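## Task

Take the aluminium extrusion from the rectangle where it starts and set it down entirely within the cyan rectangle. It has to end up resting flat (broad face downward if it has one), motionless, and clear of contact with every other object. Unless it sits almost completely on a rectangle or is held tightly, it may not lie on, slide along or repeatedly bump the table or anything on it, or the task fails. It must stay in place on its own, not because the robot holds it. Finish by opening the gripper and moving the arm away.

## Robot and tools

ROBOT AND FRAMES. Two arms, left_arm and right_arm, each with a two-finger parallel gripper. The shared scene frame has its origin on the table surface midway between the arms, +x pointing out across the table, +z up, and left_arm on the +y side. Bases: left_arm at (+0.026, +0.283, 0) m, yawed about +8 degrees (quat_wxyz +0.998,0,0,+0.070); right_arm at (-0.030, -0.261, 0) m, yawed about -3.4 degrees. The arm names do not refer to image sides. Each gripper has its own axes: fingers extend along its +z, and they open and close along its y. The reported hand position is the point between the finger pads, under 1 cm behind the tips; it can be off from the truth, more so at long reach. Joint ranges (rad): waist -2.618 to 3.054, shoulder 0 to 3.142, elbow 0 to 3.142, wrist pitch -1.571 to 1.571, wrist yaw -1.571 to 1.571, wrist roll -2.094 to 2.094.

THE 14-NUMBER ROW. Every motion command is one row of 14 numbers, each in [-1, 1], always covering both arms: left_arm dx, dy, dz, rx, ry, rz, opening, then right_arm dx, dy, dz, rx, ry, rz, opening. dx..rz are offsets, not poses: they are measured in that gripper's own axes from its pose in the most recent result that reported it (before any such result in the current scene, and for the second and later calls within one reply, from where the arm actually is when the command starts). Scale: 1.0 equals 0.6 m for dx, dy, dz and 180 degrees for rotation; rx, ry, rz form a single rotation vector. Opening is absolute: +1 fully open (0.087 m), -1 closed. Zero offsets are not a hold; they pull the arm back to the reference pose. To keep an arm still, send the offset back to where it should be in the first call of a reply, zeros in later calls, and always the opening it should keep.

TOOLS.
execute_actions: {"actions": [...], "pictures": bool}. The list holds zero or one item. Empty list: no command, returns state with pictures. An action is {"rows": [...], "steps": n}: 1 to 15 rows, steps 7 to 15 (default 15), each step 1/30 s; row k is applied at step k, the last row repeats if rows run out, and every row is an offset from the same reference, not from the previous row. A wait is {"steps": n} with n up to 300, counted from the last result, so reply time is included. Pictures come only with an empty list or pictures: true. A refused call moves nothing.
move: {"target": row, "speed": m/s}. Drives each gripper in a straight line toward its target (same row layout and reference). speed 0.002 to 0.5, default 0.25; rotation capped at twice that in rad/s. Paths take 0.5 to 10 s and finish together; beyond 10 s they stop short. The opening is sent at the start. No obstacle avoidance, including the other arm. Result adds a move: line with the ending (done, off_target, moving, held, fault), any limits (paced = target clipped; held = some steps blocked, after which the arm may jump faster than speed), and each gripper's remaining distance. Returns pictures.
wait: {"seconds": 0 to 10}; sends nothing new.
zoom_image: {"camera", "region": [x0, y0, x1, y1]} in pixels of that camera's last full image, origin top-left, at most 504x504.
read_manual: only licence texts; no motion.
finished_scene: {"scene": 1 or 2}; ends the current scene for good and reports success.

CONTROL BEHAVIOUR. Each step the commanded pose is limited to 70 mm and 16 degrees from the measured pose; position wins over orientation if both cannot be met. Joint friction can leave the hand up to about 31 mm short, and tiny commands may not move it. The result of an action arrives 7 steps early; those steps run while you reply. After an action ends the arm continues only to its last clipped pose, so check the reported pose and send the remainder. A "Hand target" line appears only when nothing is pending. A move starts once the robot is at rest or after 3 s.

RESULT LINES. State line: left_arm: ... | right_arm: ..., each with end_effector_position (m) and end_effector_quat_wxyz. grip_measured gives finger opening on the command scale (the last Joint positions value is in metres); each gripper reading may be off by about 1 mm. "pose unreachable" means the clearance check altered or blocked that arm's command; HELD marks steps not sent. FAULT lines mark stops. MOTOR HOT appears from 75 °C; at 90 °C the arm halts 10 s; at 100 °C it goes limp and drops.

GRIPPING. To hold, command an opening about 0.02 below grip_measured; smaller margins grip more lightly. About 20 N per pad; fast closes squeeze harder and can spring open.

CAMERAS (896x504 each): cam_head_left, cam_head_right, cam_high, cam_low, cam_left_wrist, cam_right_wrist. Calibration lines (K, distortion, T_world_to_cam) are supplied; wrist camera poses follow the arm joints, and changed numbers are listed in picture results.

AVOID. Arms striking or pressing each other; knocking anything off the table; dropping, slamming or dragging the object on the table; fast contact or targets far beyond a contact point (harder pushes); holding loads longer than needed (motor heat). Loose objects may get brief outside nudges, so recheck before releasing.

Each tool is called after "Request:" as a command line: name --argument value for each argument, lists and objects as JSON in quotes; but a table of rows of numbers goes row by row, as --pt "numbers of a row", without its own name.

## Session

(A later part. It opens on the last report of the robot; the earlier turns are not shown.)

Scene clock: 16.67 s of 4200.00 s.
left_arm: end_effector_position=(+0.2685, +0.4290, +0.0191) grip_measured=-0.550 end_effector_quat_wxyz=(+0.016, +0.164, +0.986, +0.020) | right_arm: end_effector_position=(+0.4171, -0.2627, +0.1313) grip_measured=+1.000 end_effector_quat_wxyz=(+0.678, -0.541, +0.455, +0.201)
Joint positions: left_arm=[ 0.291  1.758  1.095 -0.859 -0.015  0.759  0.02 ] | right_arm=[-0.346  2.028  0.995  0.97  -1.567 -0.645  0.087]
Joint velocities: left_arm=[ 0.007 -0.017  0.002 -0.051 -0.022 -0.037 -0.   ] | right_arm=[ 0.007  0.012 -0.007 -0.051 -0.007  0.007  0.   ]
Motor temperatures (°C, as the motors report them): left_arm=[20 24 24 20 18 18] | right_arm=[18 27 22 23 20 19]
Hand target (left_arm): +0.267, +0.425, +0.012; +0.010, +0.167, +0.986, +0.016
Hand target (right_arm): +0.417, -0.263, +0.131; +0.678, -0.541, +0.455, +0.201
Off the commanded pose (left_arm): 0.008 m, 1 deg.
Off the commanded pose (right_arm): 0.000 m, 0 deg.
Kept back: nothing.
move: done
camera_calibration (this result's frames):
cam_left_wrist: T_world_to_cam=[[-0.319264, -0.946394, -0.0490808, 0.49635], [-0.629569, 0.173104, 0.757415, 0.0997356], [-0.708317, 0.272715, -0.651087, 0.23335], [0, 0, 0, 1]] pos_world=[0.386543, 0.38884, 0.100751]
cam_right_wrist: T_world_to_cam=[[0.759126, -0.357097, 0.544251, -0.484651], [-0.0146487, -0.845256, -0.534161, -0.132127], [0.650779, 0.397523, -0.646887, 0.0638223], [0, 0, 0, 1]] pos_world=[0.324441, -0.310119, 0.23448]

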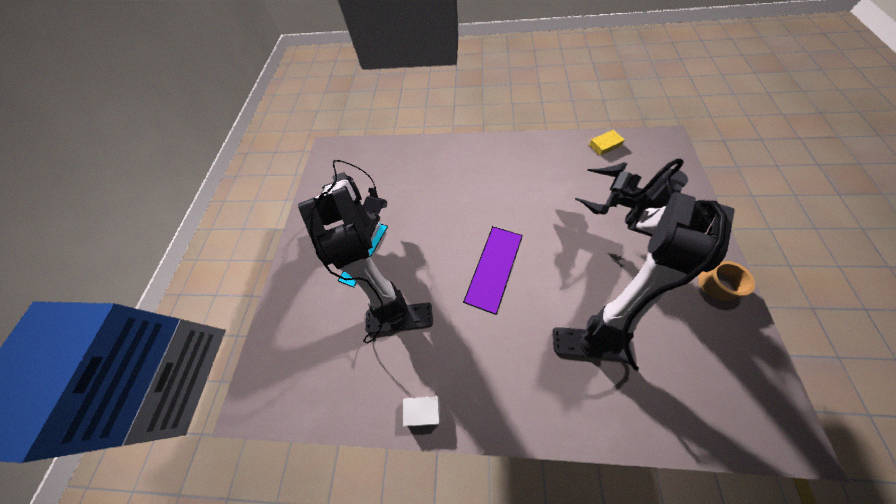

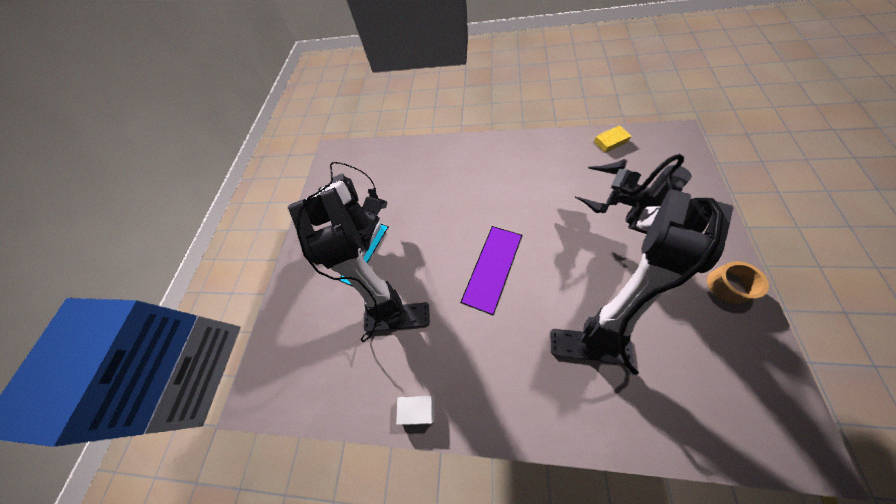

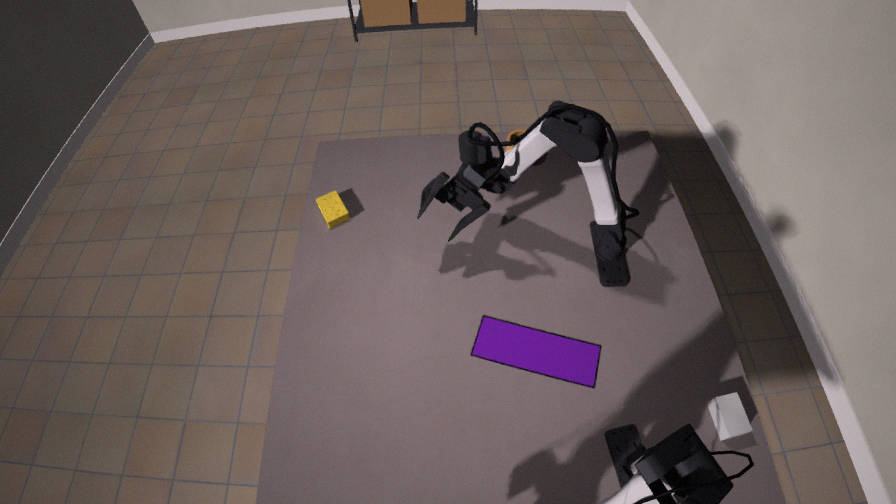

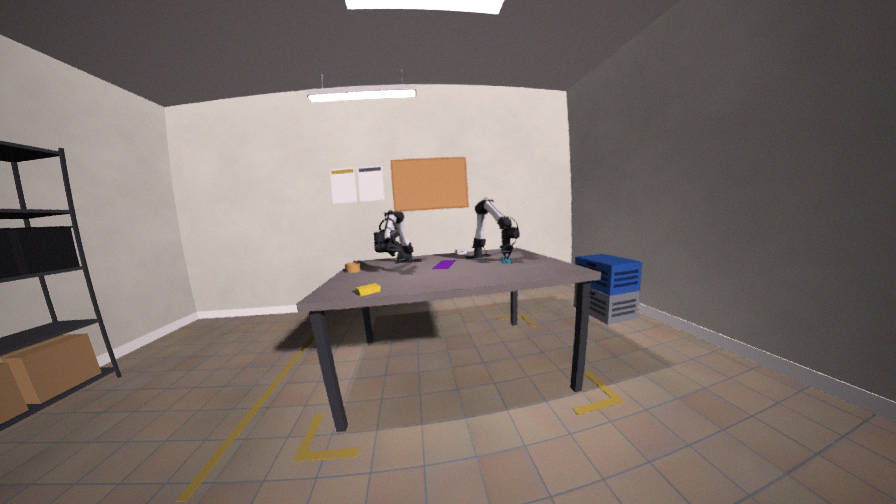

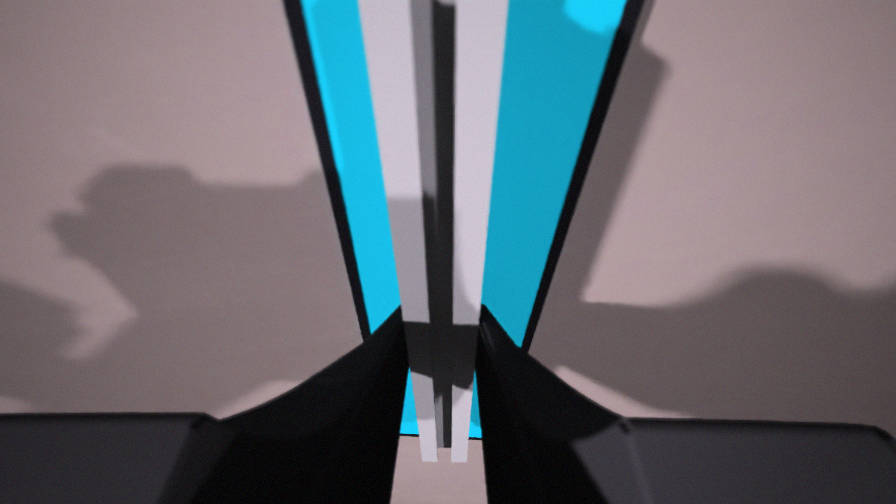

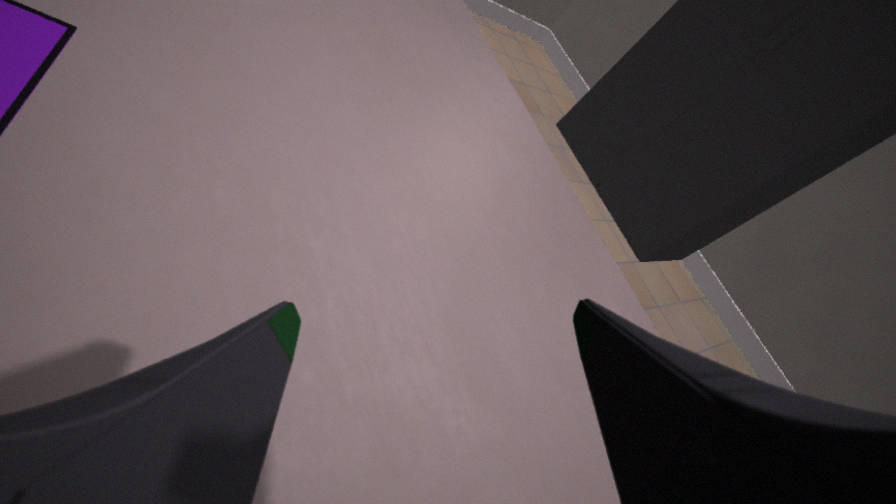

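Request:
execute_actions --actions '[]'

Scene clock: 17.30 s of 4200.00 s.
left_arm: end_effector_position=(+0.2687, +0.4291, +0.0191) grip_measured=-0.550 end_effector_quat_wxyz=(+0.016, +0.163, +0.986, +0.020) | right_arm: end_effector_position=(+0.4171, -0.2627, +0.1313) grip_measured=+1.000 end_effector_quat_wxyz=(+0.678, -0.541, +0.455, +0.201)
Joint positions: left_arm=[ 0.291  1.758  1.095 -0.858 -0.015  0.759  0.02 ] | right_arm=[-0.346  2.028  0.995  0.97  -1.567 -0.645  0.087]
Joint velocities: left_arm=[-0.002 -0.017  0.007 -0.066  0.022 -0.037 -0.001] | right_arm=[-0.017 -0.002 -0.012 -0.037 -0.037 -0.066  0.   ]
Motor temperatures (°C, as the motors report them): left_arm=[20 24 24 20 18 18] | right_arm=[18 27 22 23 20 19]
Hand target (left_arm): +0.267, +0.425, +0.012; +0.010, +0.167, +0.986, +0.016
Hand target (right_arm): +0.417, -0.263, +0.131; +0.678, -0.541, +0.455, +0.201
Off the commanded pose (left_arm): 0.008 m, 1 deg.
Off the commanded pose (right_arm): 0.000 m, 0 deg.
Kept back: nothing.
Steps of this call (steps 1 to 19: nothing new was sent). Readings (end_effector_position):
1: left_arm (+0.2685, +0.4291, +0.0191) | right_arm (+0.4171, -0.2627, +0.1313)
2: left_arm (+0.2685, +0.4291, +0.0191) | right_arm (+0.4171, -0.2627, +0.1313)
4: left_arm (+0.2686, +0.4291, +0.0191) | right_arm (+0.4171, -0.2627, +0.1313)
8: left_arm (+0.2687, +0.4291, +0.0191) | right_arm (+0.4171, -0.2627, +0.1313)
19: the state above
camera_calibration (this result's frames):
cam_left_wrist: T_world_to_cam=[[-0.318852, -0.946493, -0.0498544, 0.496476], [-0.630433, 0.172514, 0.756831, 0.100391], [-0.707734, 0.272747, -0.651707, 0.23333], [0, 0, 0, 1]] pos_world=[0.386727, 0.388952, 0.100836]
cam_right_wrist: T_world_to_cam=[[0.759126, -0.357097, 0.544251, -0.484651], [-0.0146487, -0.845256, -0.534161, -0.132127], [0.650779, 0.397523, -0.646887, 0.0638223], [0, 0, 0, 1]] pos_world=[0.324441, -0.310119, 0.23448]

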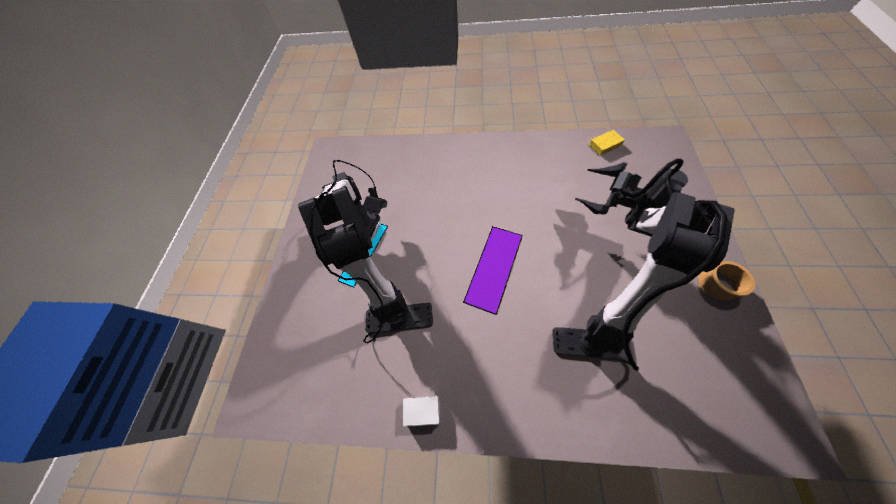

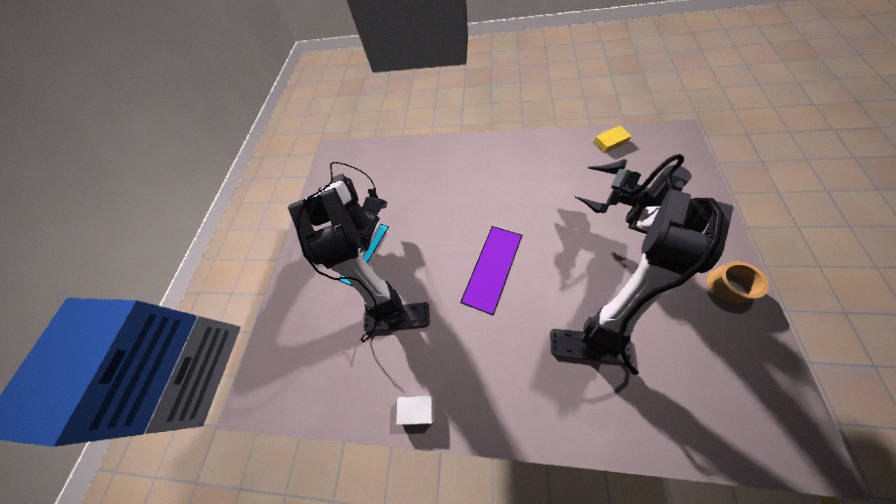

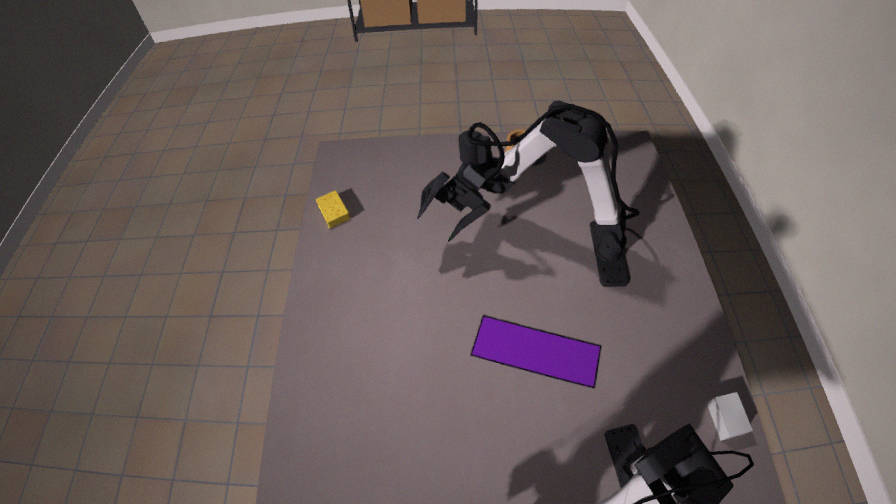

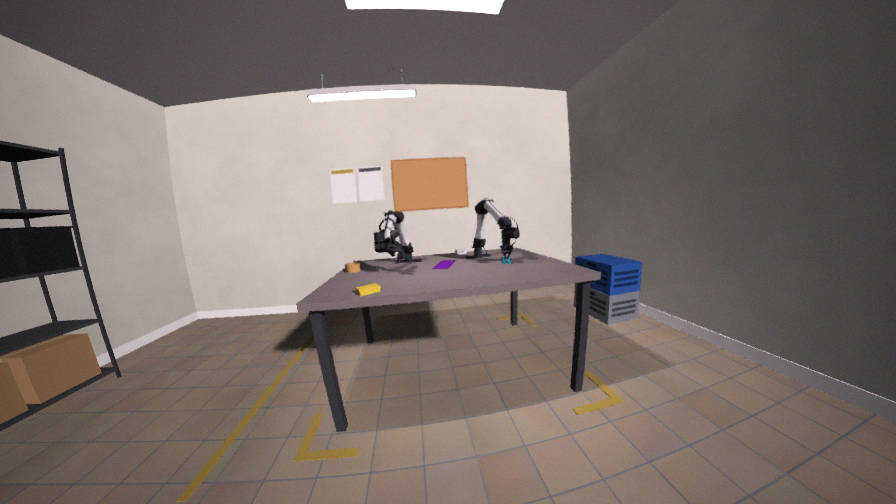

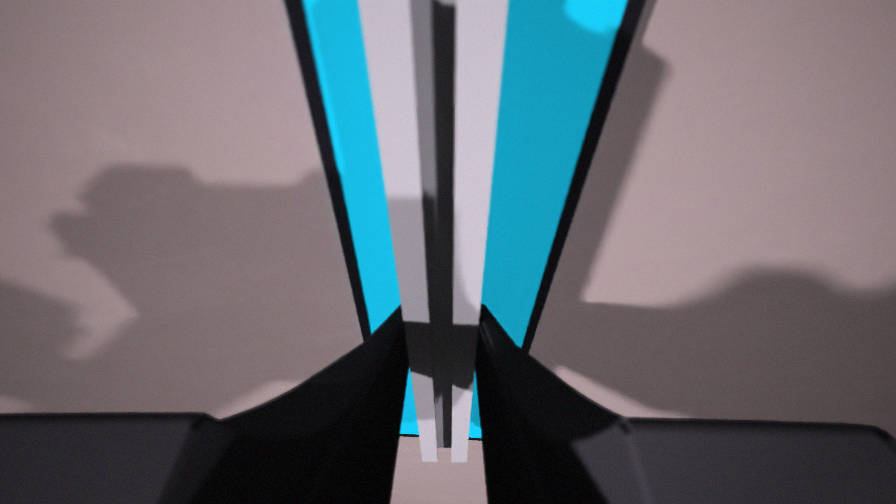

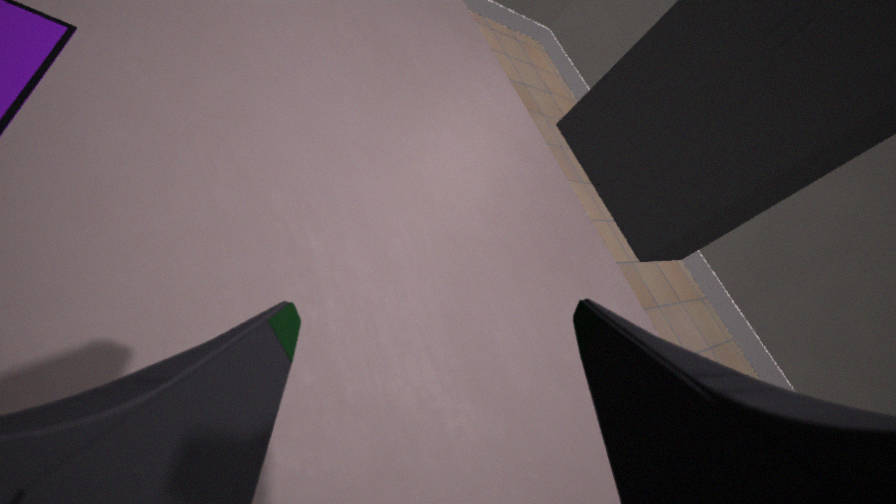

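Request:
execute_actions --actions '[{"rows": [[0,0,0,0,0,0,0.2, 0,0,0,0,0,0,1]], "steps": 12}]'

Request:
move --target '[0,0,-0.2,0,0,0,0.2, 0,0,0,0,0,0,1]' --speed 0.15

Scene clock: 17.80 s of 4200.00 s.
left_arm: end_effector_position=(+0.2687, +0.4291, +0.0191) grip_measured=+0.198 end_effector_quat_wxyz=(+0.016, +0.163, +0.986, +0.020) | right_arm: end_effector_position=(+0.4171, -0.2627, +0.1313) grip_measured=+1.000 end_effector_quat_wxyz=(+0.678, -0.541, +0.455, +0.201)
Joint positions: left_arm=[ 0.291  1.758  1.095 -0.858 -0.015  0.759  0.052] | right_arm=[-0.346  2.028  0.995  0.97  -1.567 -0.645  0.087]
Joint velocities: left_arm=[ 0.007  0.017 -0.007 -0.095  0.007  0.037  0.002] | right_arm=[-0.007 -0.007  0.012  0.095  0.007  0.007  0.   ]
Motor temperatures (°C, as the motors report them): left_arm=[20 24 24 20 18 18] | right_arm=[18 28 22 23 20 19]
Steps of this call (steps 1 to 10: nothing new was sent; steps 11 to 15: the first 5 steps of this action). Readings (end_effector_position):
11: left_arm (+0.2687, +0.4291, +0.0191) | right_arm (+0.4171, -0.2627, +0.1313)
12: left_arm (+0.2687, +0.4291, +0.0191) | right_arm (+0.4171, -0.2627, +0.1313)
14: left_arm (+0.2687, +0.4291, +0.0191) | right_arm (+0.4171, -0.2627, +0.1313)
15: the state above

Scene clock: 19.47 s of 4200.00 s.
left_arm: end_effector_position=(+0.2620, +0.4260, +0.1301) grip_measured=+0.200 end_effector_quat_wxyz=(+0.006, +0.162, +0.987, +0.014) | right_arm: end_effector_position=(+0.4171, -0.2627, +0.1313) grip_measured=+1.000 end_effector_quat_wxyz=(+0.678, -0.541, +0.455, +0.201)
Joint positions: left_arm=[ 0.291  1.669  1.443 -1.319 -0.015  0.756  0.052] | right_arm=[-0.346  2.028  0.995  0.97  -1.567 -0.645  0.087]
Joint velocities: left_arm=[0.012 0.022 0.017 0.007 0.022 0.022 0.   ] | right_arm=[-0.012  0.002 -0.002  0.022 -0.022 -0.066  0.   ]
Motor temperatures (°C, as the motors report them): left_arm=[20 24 24 20 18 18] | right_arm=[18 28 22 23 20 19]
Hand target (left_arm): +0.264, +0.424, +0.139; +0.016, +0.163, +0.986, +0.020
Hand target (right_arm): +0.417, -0.263, +0.131; +0.678, -0.541, +0.455, +0.201
Off your previous action's commanded pose (left_arm): 0.000 m, 0 deg at its last step (step 7 of this call).
Off your previous action's commanded pose (right_arm): 0.000 m, 0 deg at its last step (step 7 of this call).
Off the commanded pose (left_arm): 0.009 m, 1 deg.
Off the commanded pose (right_arm): 0.000 m, 0 deg.
Kept back: nothing.
move: done
camera_calibration (this result's frames):
cam_left_wrist: T_world_to_cam=[[-0.317604, -0.947645, -0.0331165, 0.494895], [-0.613956, 0.178901, 0.768799, 0.00412464], [-0.722624, 0.264505, -0.638633, 0.307503], [0, 0, 0, 1]] pos_world=[0.381922, 0.386911, 0.209599]
cam_right_wrist: T_world_to_cam=[[0.759126, -0.357097, 0.544251, -0.484651], [-0.0146487, -0.845256, -0.534161, -0.132127], [0.650779, 0.397523, -0.646887, 0.0638223], [0, 0, 0, 1]] pos_world=[0.324441, -0.310119, 0.23448]

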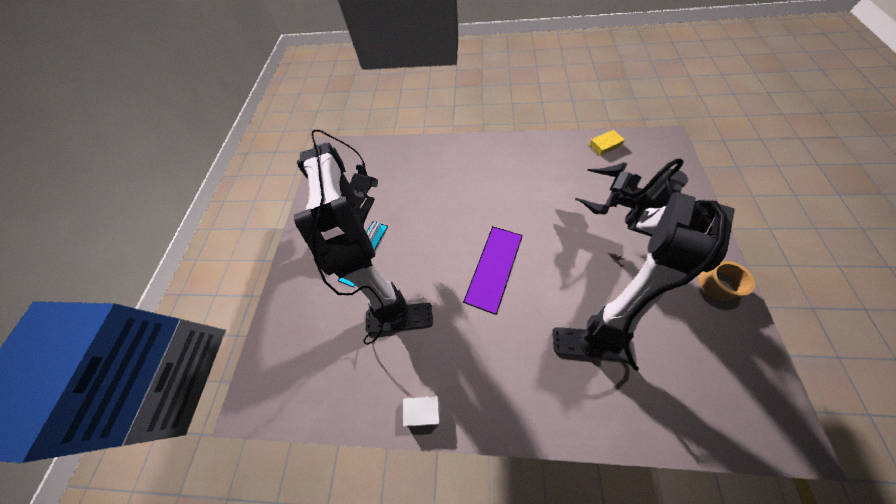

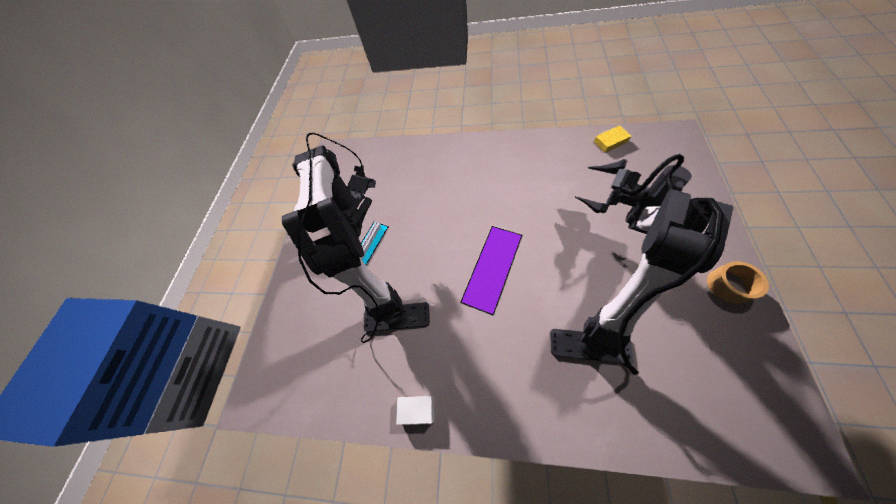

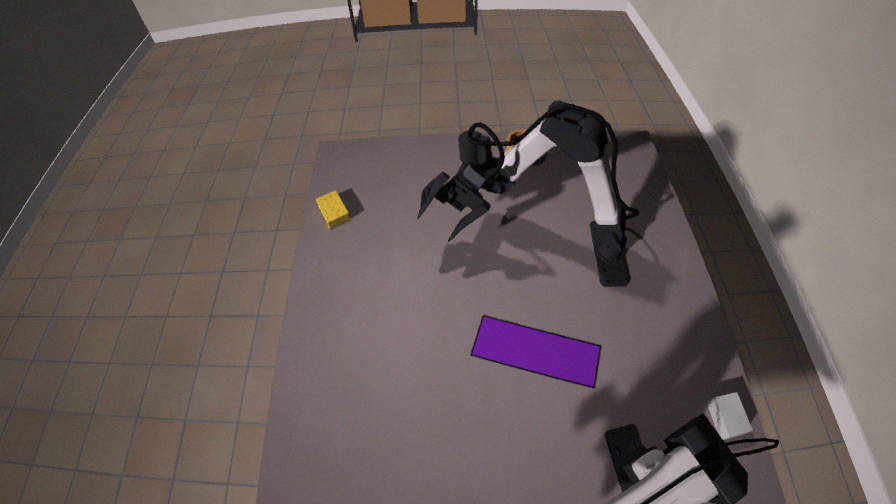

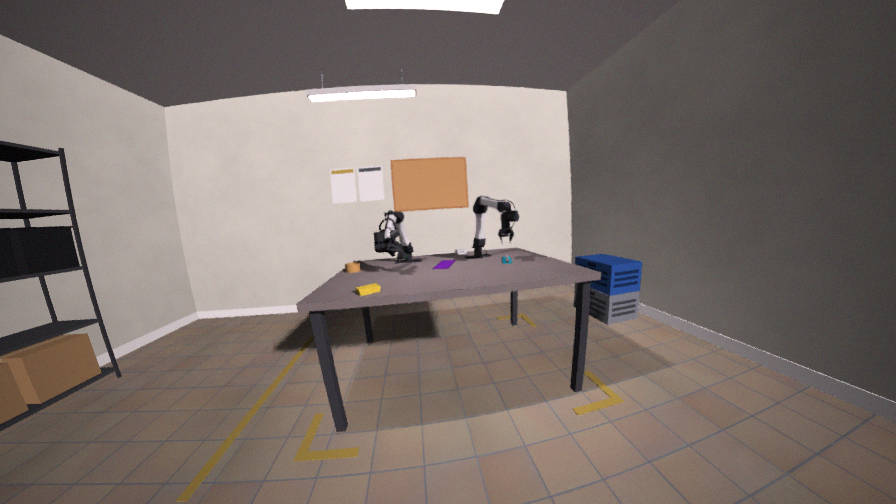

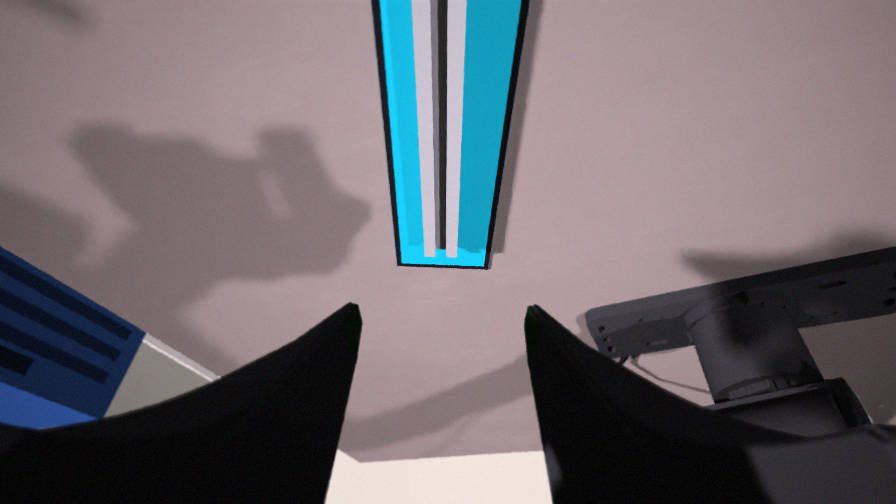

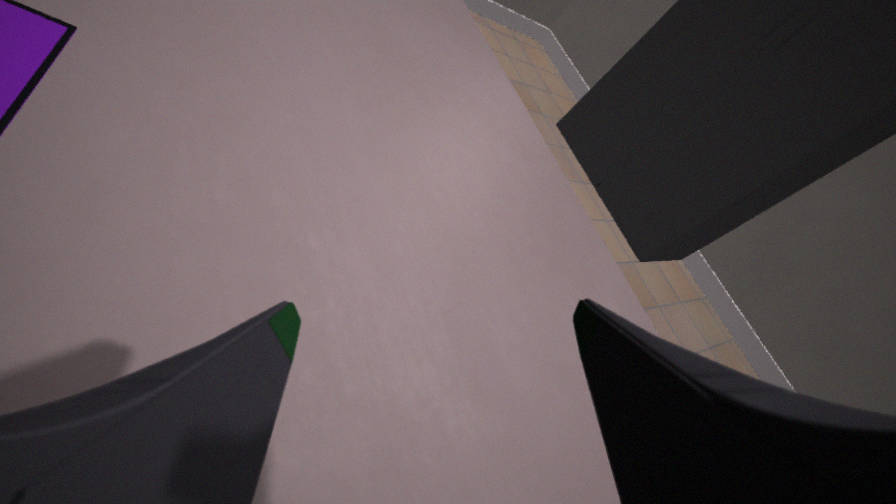

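Request:
zoom_image --camera "cam_head_right" --region '[330, 200, 430, 280]'

Request:
zoom_image --camera "cam_low" --region '[470, 240, 540, 280]'

Region (330, 200, 430, 280) of cam_head_right's 896x504 image, scaled by 5.040, with more detail than that image has; it fills the top 403 rows of this view, and the rest is white.

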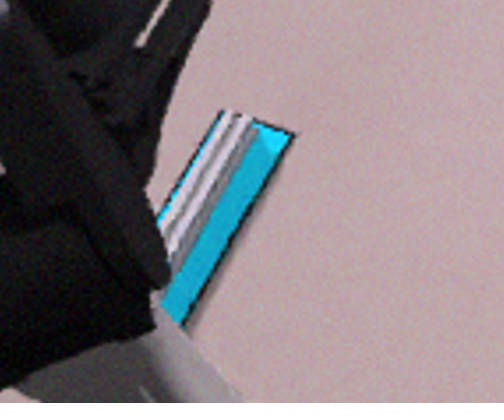

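Region (470, 240, 540, 280) of cam_low's 896x504 image, scaled by 7.200, with more detail than that image has; it fills the top 288 rows of this view, and the rest is white.

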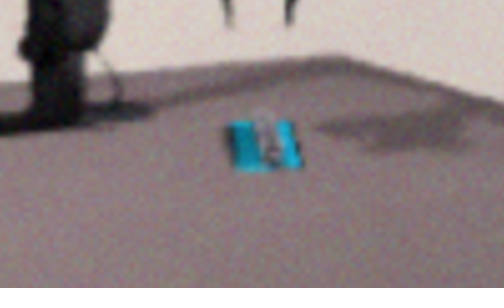

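Request:
move --target '[-0.25,0,0,0,0,0,0.2, 0,0,0,0,0,0,1]' --speed 0.25

Scene clock: 21.80 s of 4200.00 s.
left_arm: end_effector_position=(+0.4016, +0.3781, +0.1295) grip_measured=+0.200 end_effector_quat_wxyz=(+0.010, +0.164, +0.986, +0.013) | right_arm: end_effector_position=(+0.4171, -0.2627, +0.1313) grip_measured=+1.000 end_effector_quat_wxyz=(+0.678, -0.541, +0.455, +0.201)
Joint positions: left_arm=[ 0.047  2.169  2.12  -1.495 -0.017  0.516  0.052] | right_arm=[-0.346  2.028  0.995  0.97  -1.567 -0.645  0.087]
Joint velocities: left_arm=[ 0.007 -0.002  0.002 -0.066  0.051  0.007  0.   ] | right_arm=[ 0.017  0.007  0.002 -0.022 -0.007  0.022  0.   ]
Motor temperatures (°C, as the motors report them): left_arm=[20 24 24 20 18 18] | right_arm=[18 28 22 23 20 19]
Hand target (left_arm): +0.404, +0.377, +0.129; +0.007, +0.163, +0.987, +0.012
Hand target (right_arm): +0.417, -0.263, +0.131; +0.678, -0.541, +0.455, +0.201
Off the commanded pose (left_arm): 0.003 m, 0 deg.
Off the commanded pose (right_arm): 0.000 m, 0 deg.
Kept back: nothing.
move: done
camera_calibration (this result's frames):
cam_left_wrist: T_world_to_cam=[[-0.320714, -0.946616, -0.0325631, 0.494551], [-0.618045, 0.183095, 0.764524, 0.0994388], [-0.717748, 0.265319, -0.643773, 0.419075], [0, 0, 0, 1]] pos_world=[0.520857, 0.338755, 0.20987]
cam_right_wrist: T_world_to_cam=[[0.759126, -0.357097, 0.544251, -0.484651], [-0.0146487, -0.845256, -0.534161, -0.132127], [0.650779, 0.397523, -0.646887, 0.0638223], [0, 0, 0, 1]] pos_world=[0.324441, -0.310119, 0.23448]

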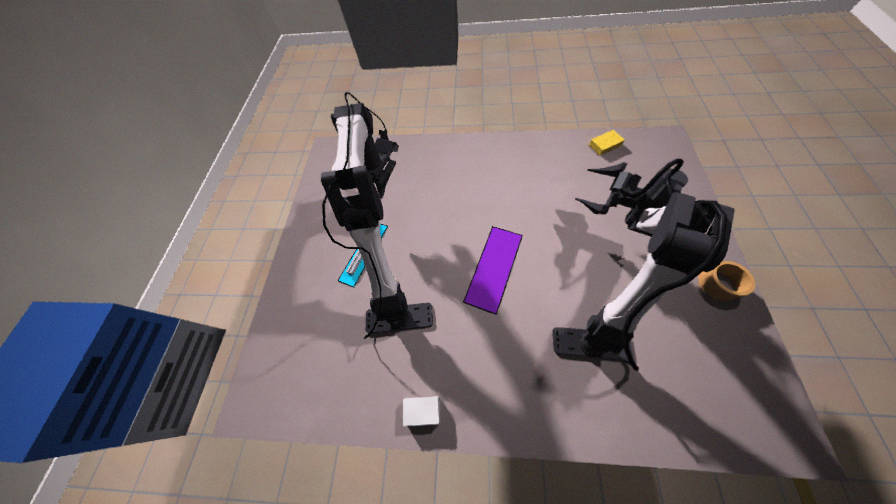

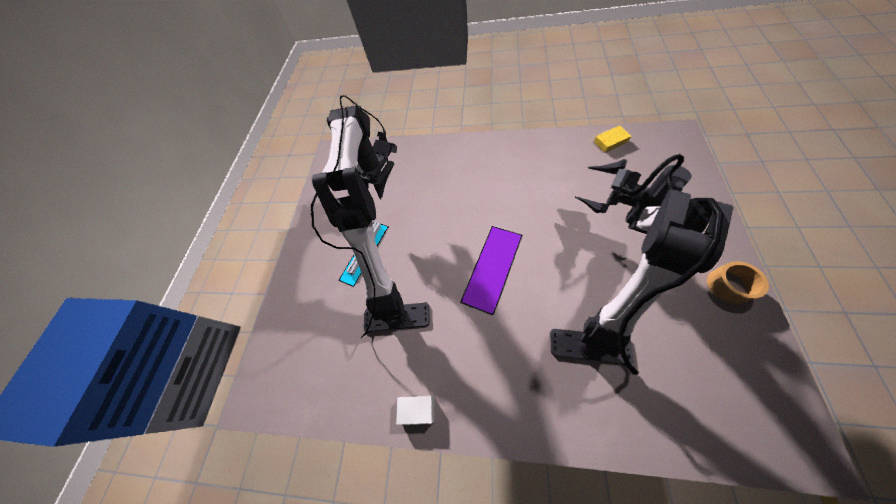

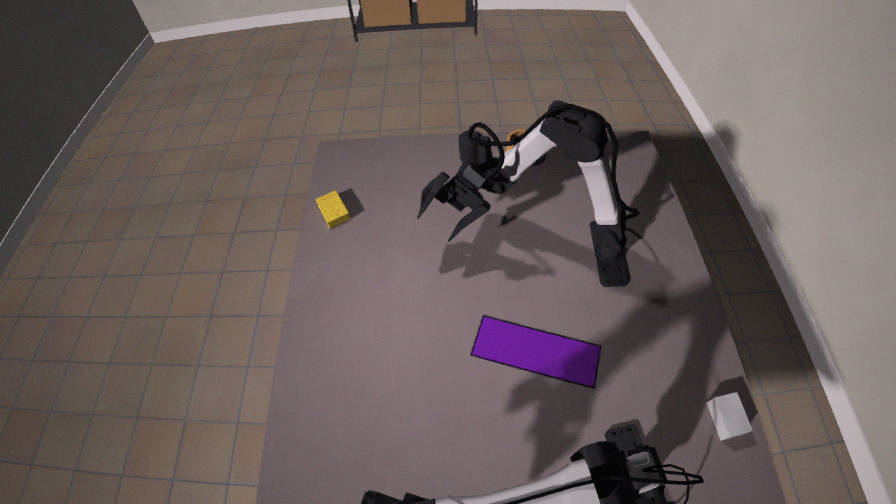

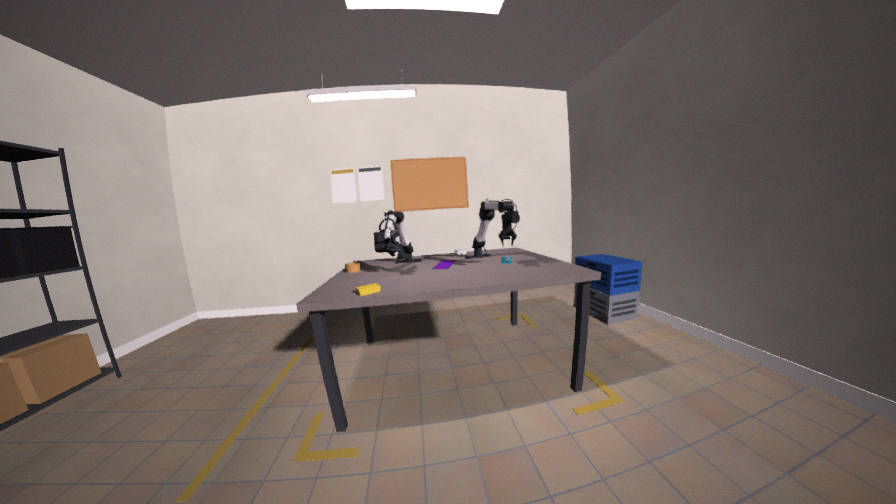

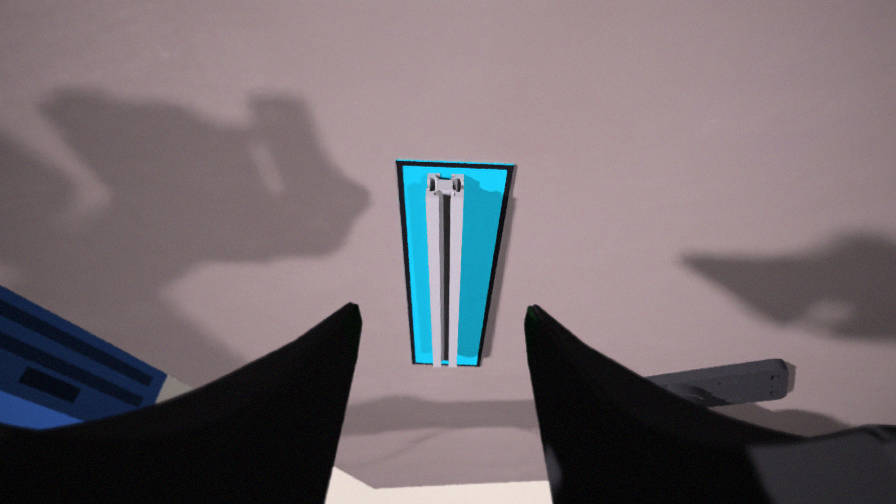

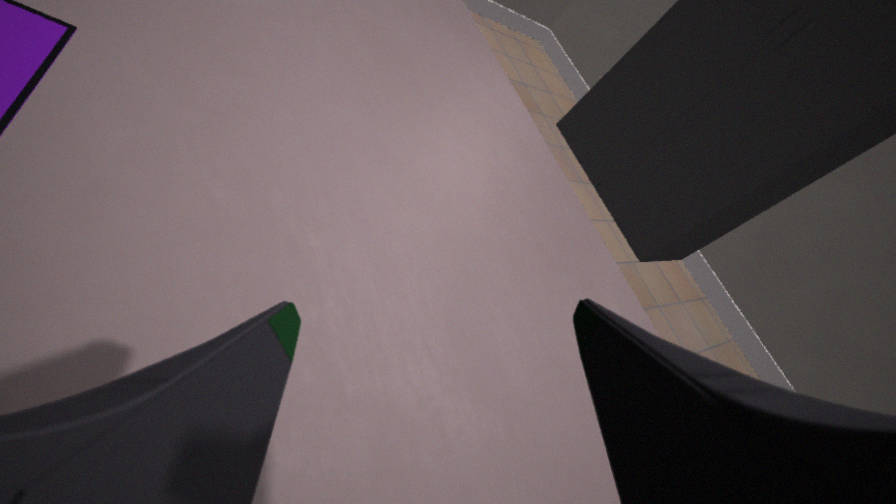

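The extrusion is wholly inside the cyan rectangle, with cyan visible past both ends and along both sides. The gripper has moved clear, so I'm ending the scene.

Request:
finished_scene --scene 2

The scene is finished: the task was done.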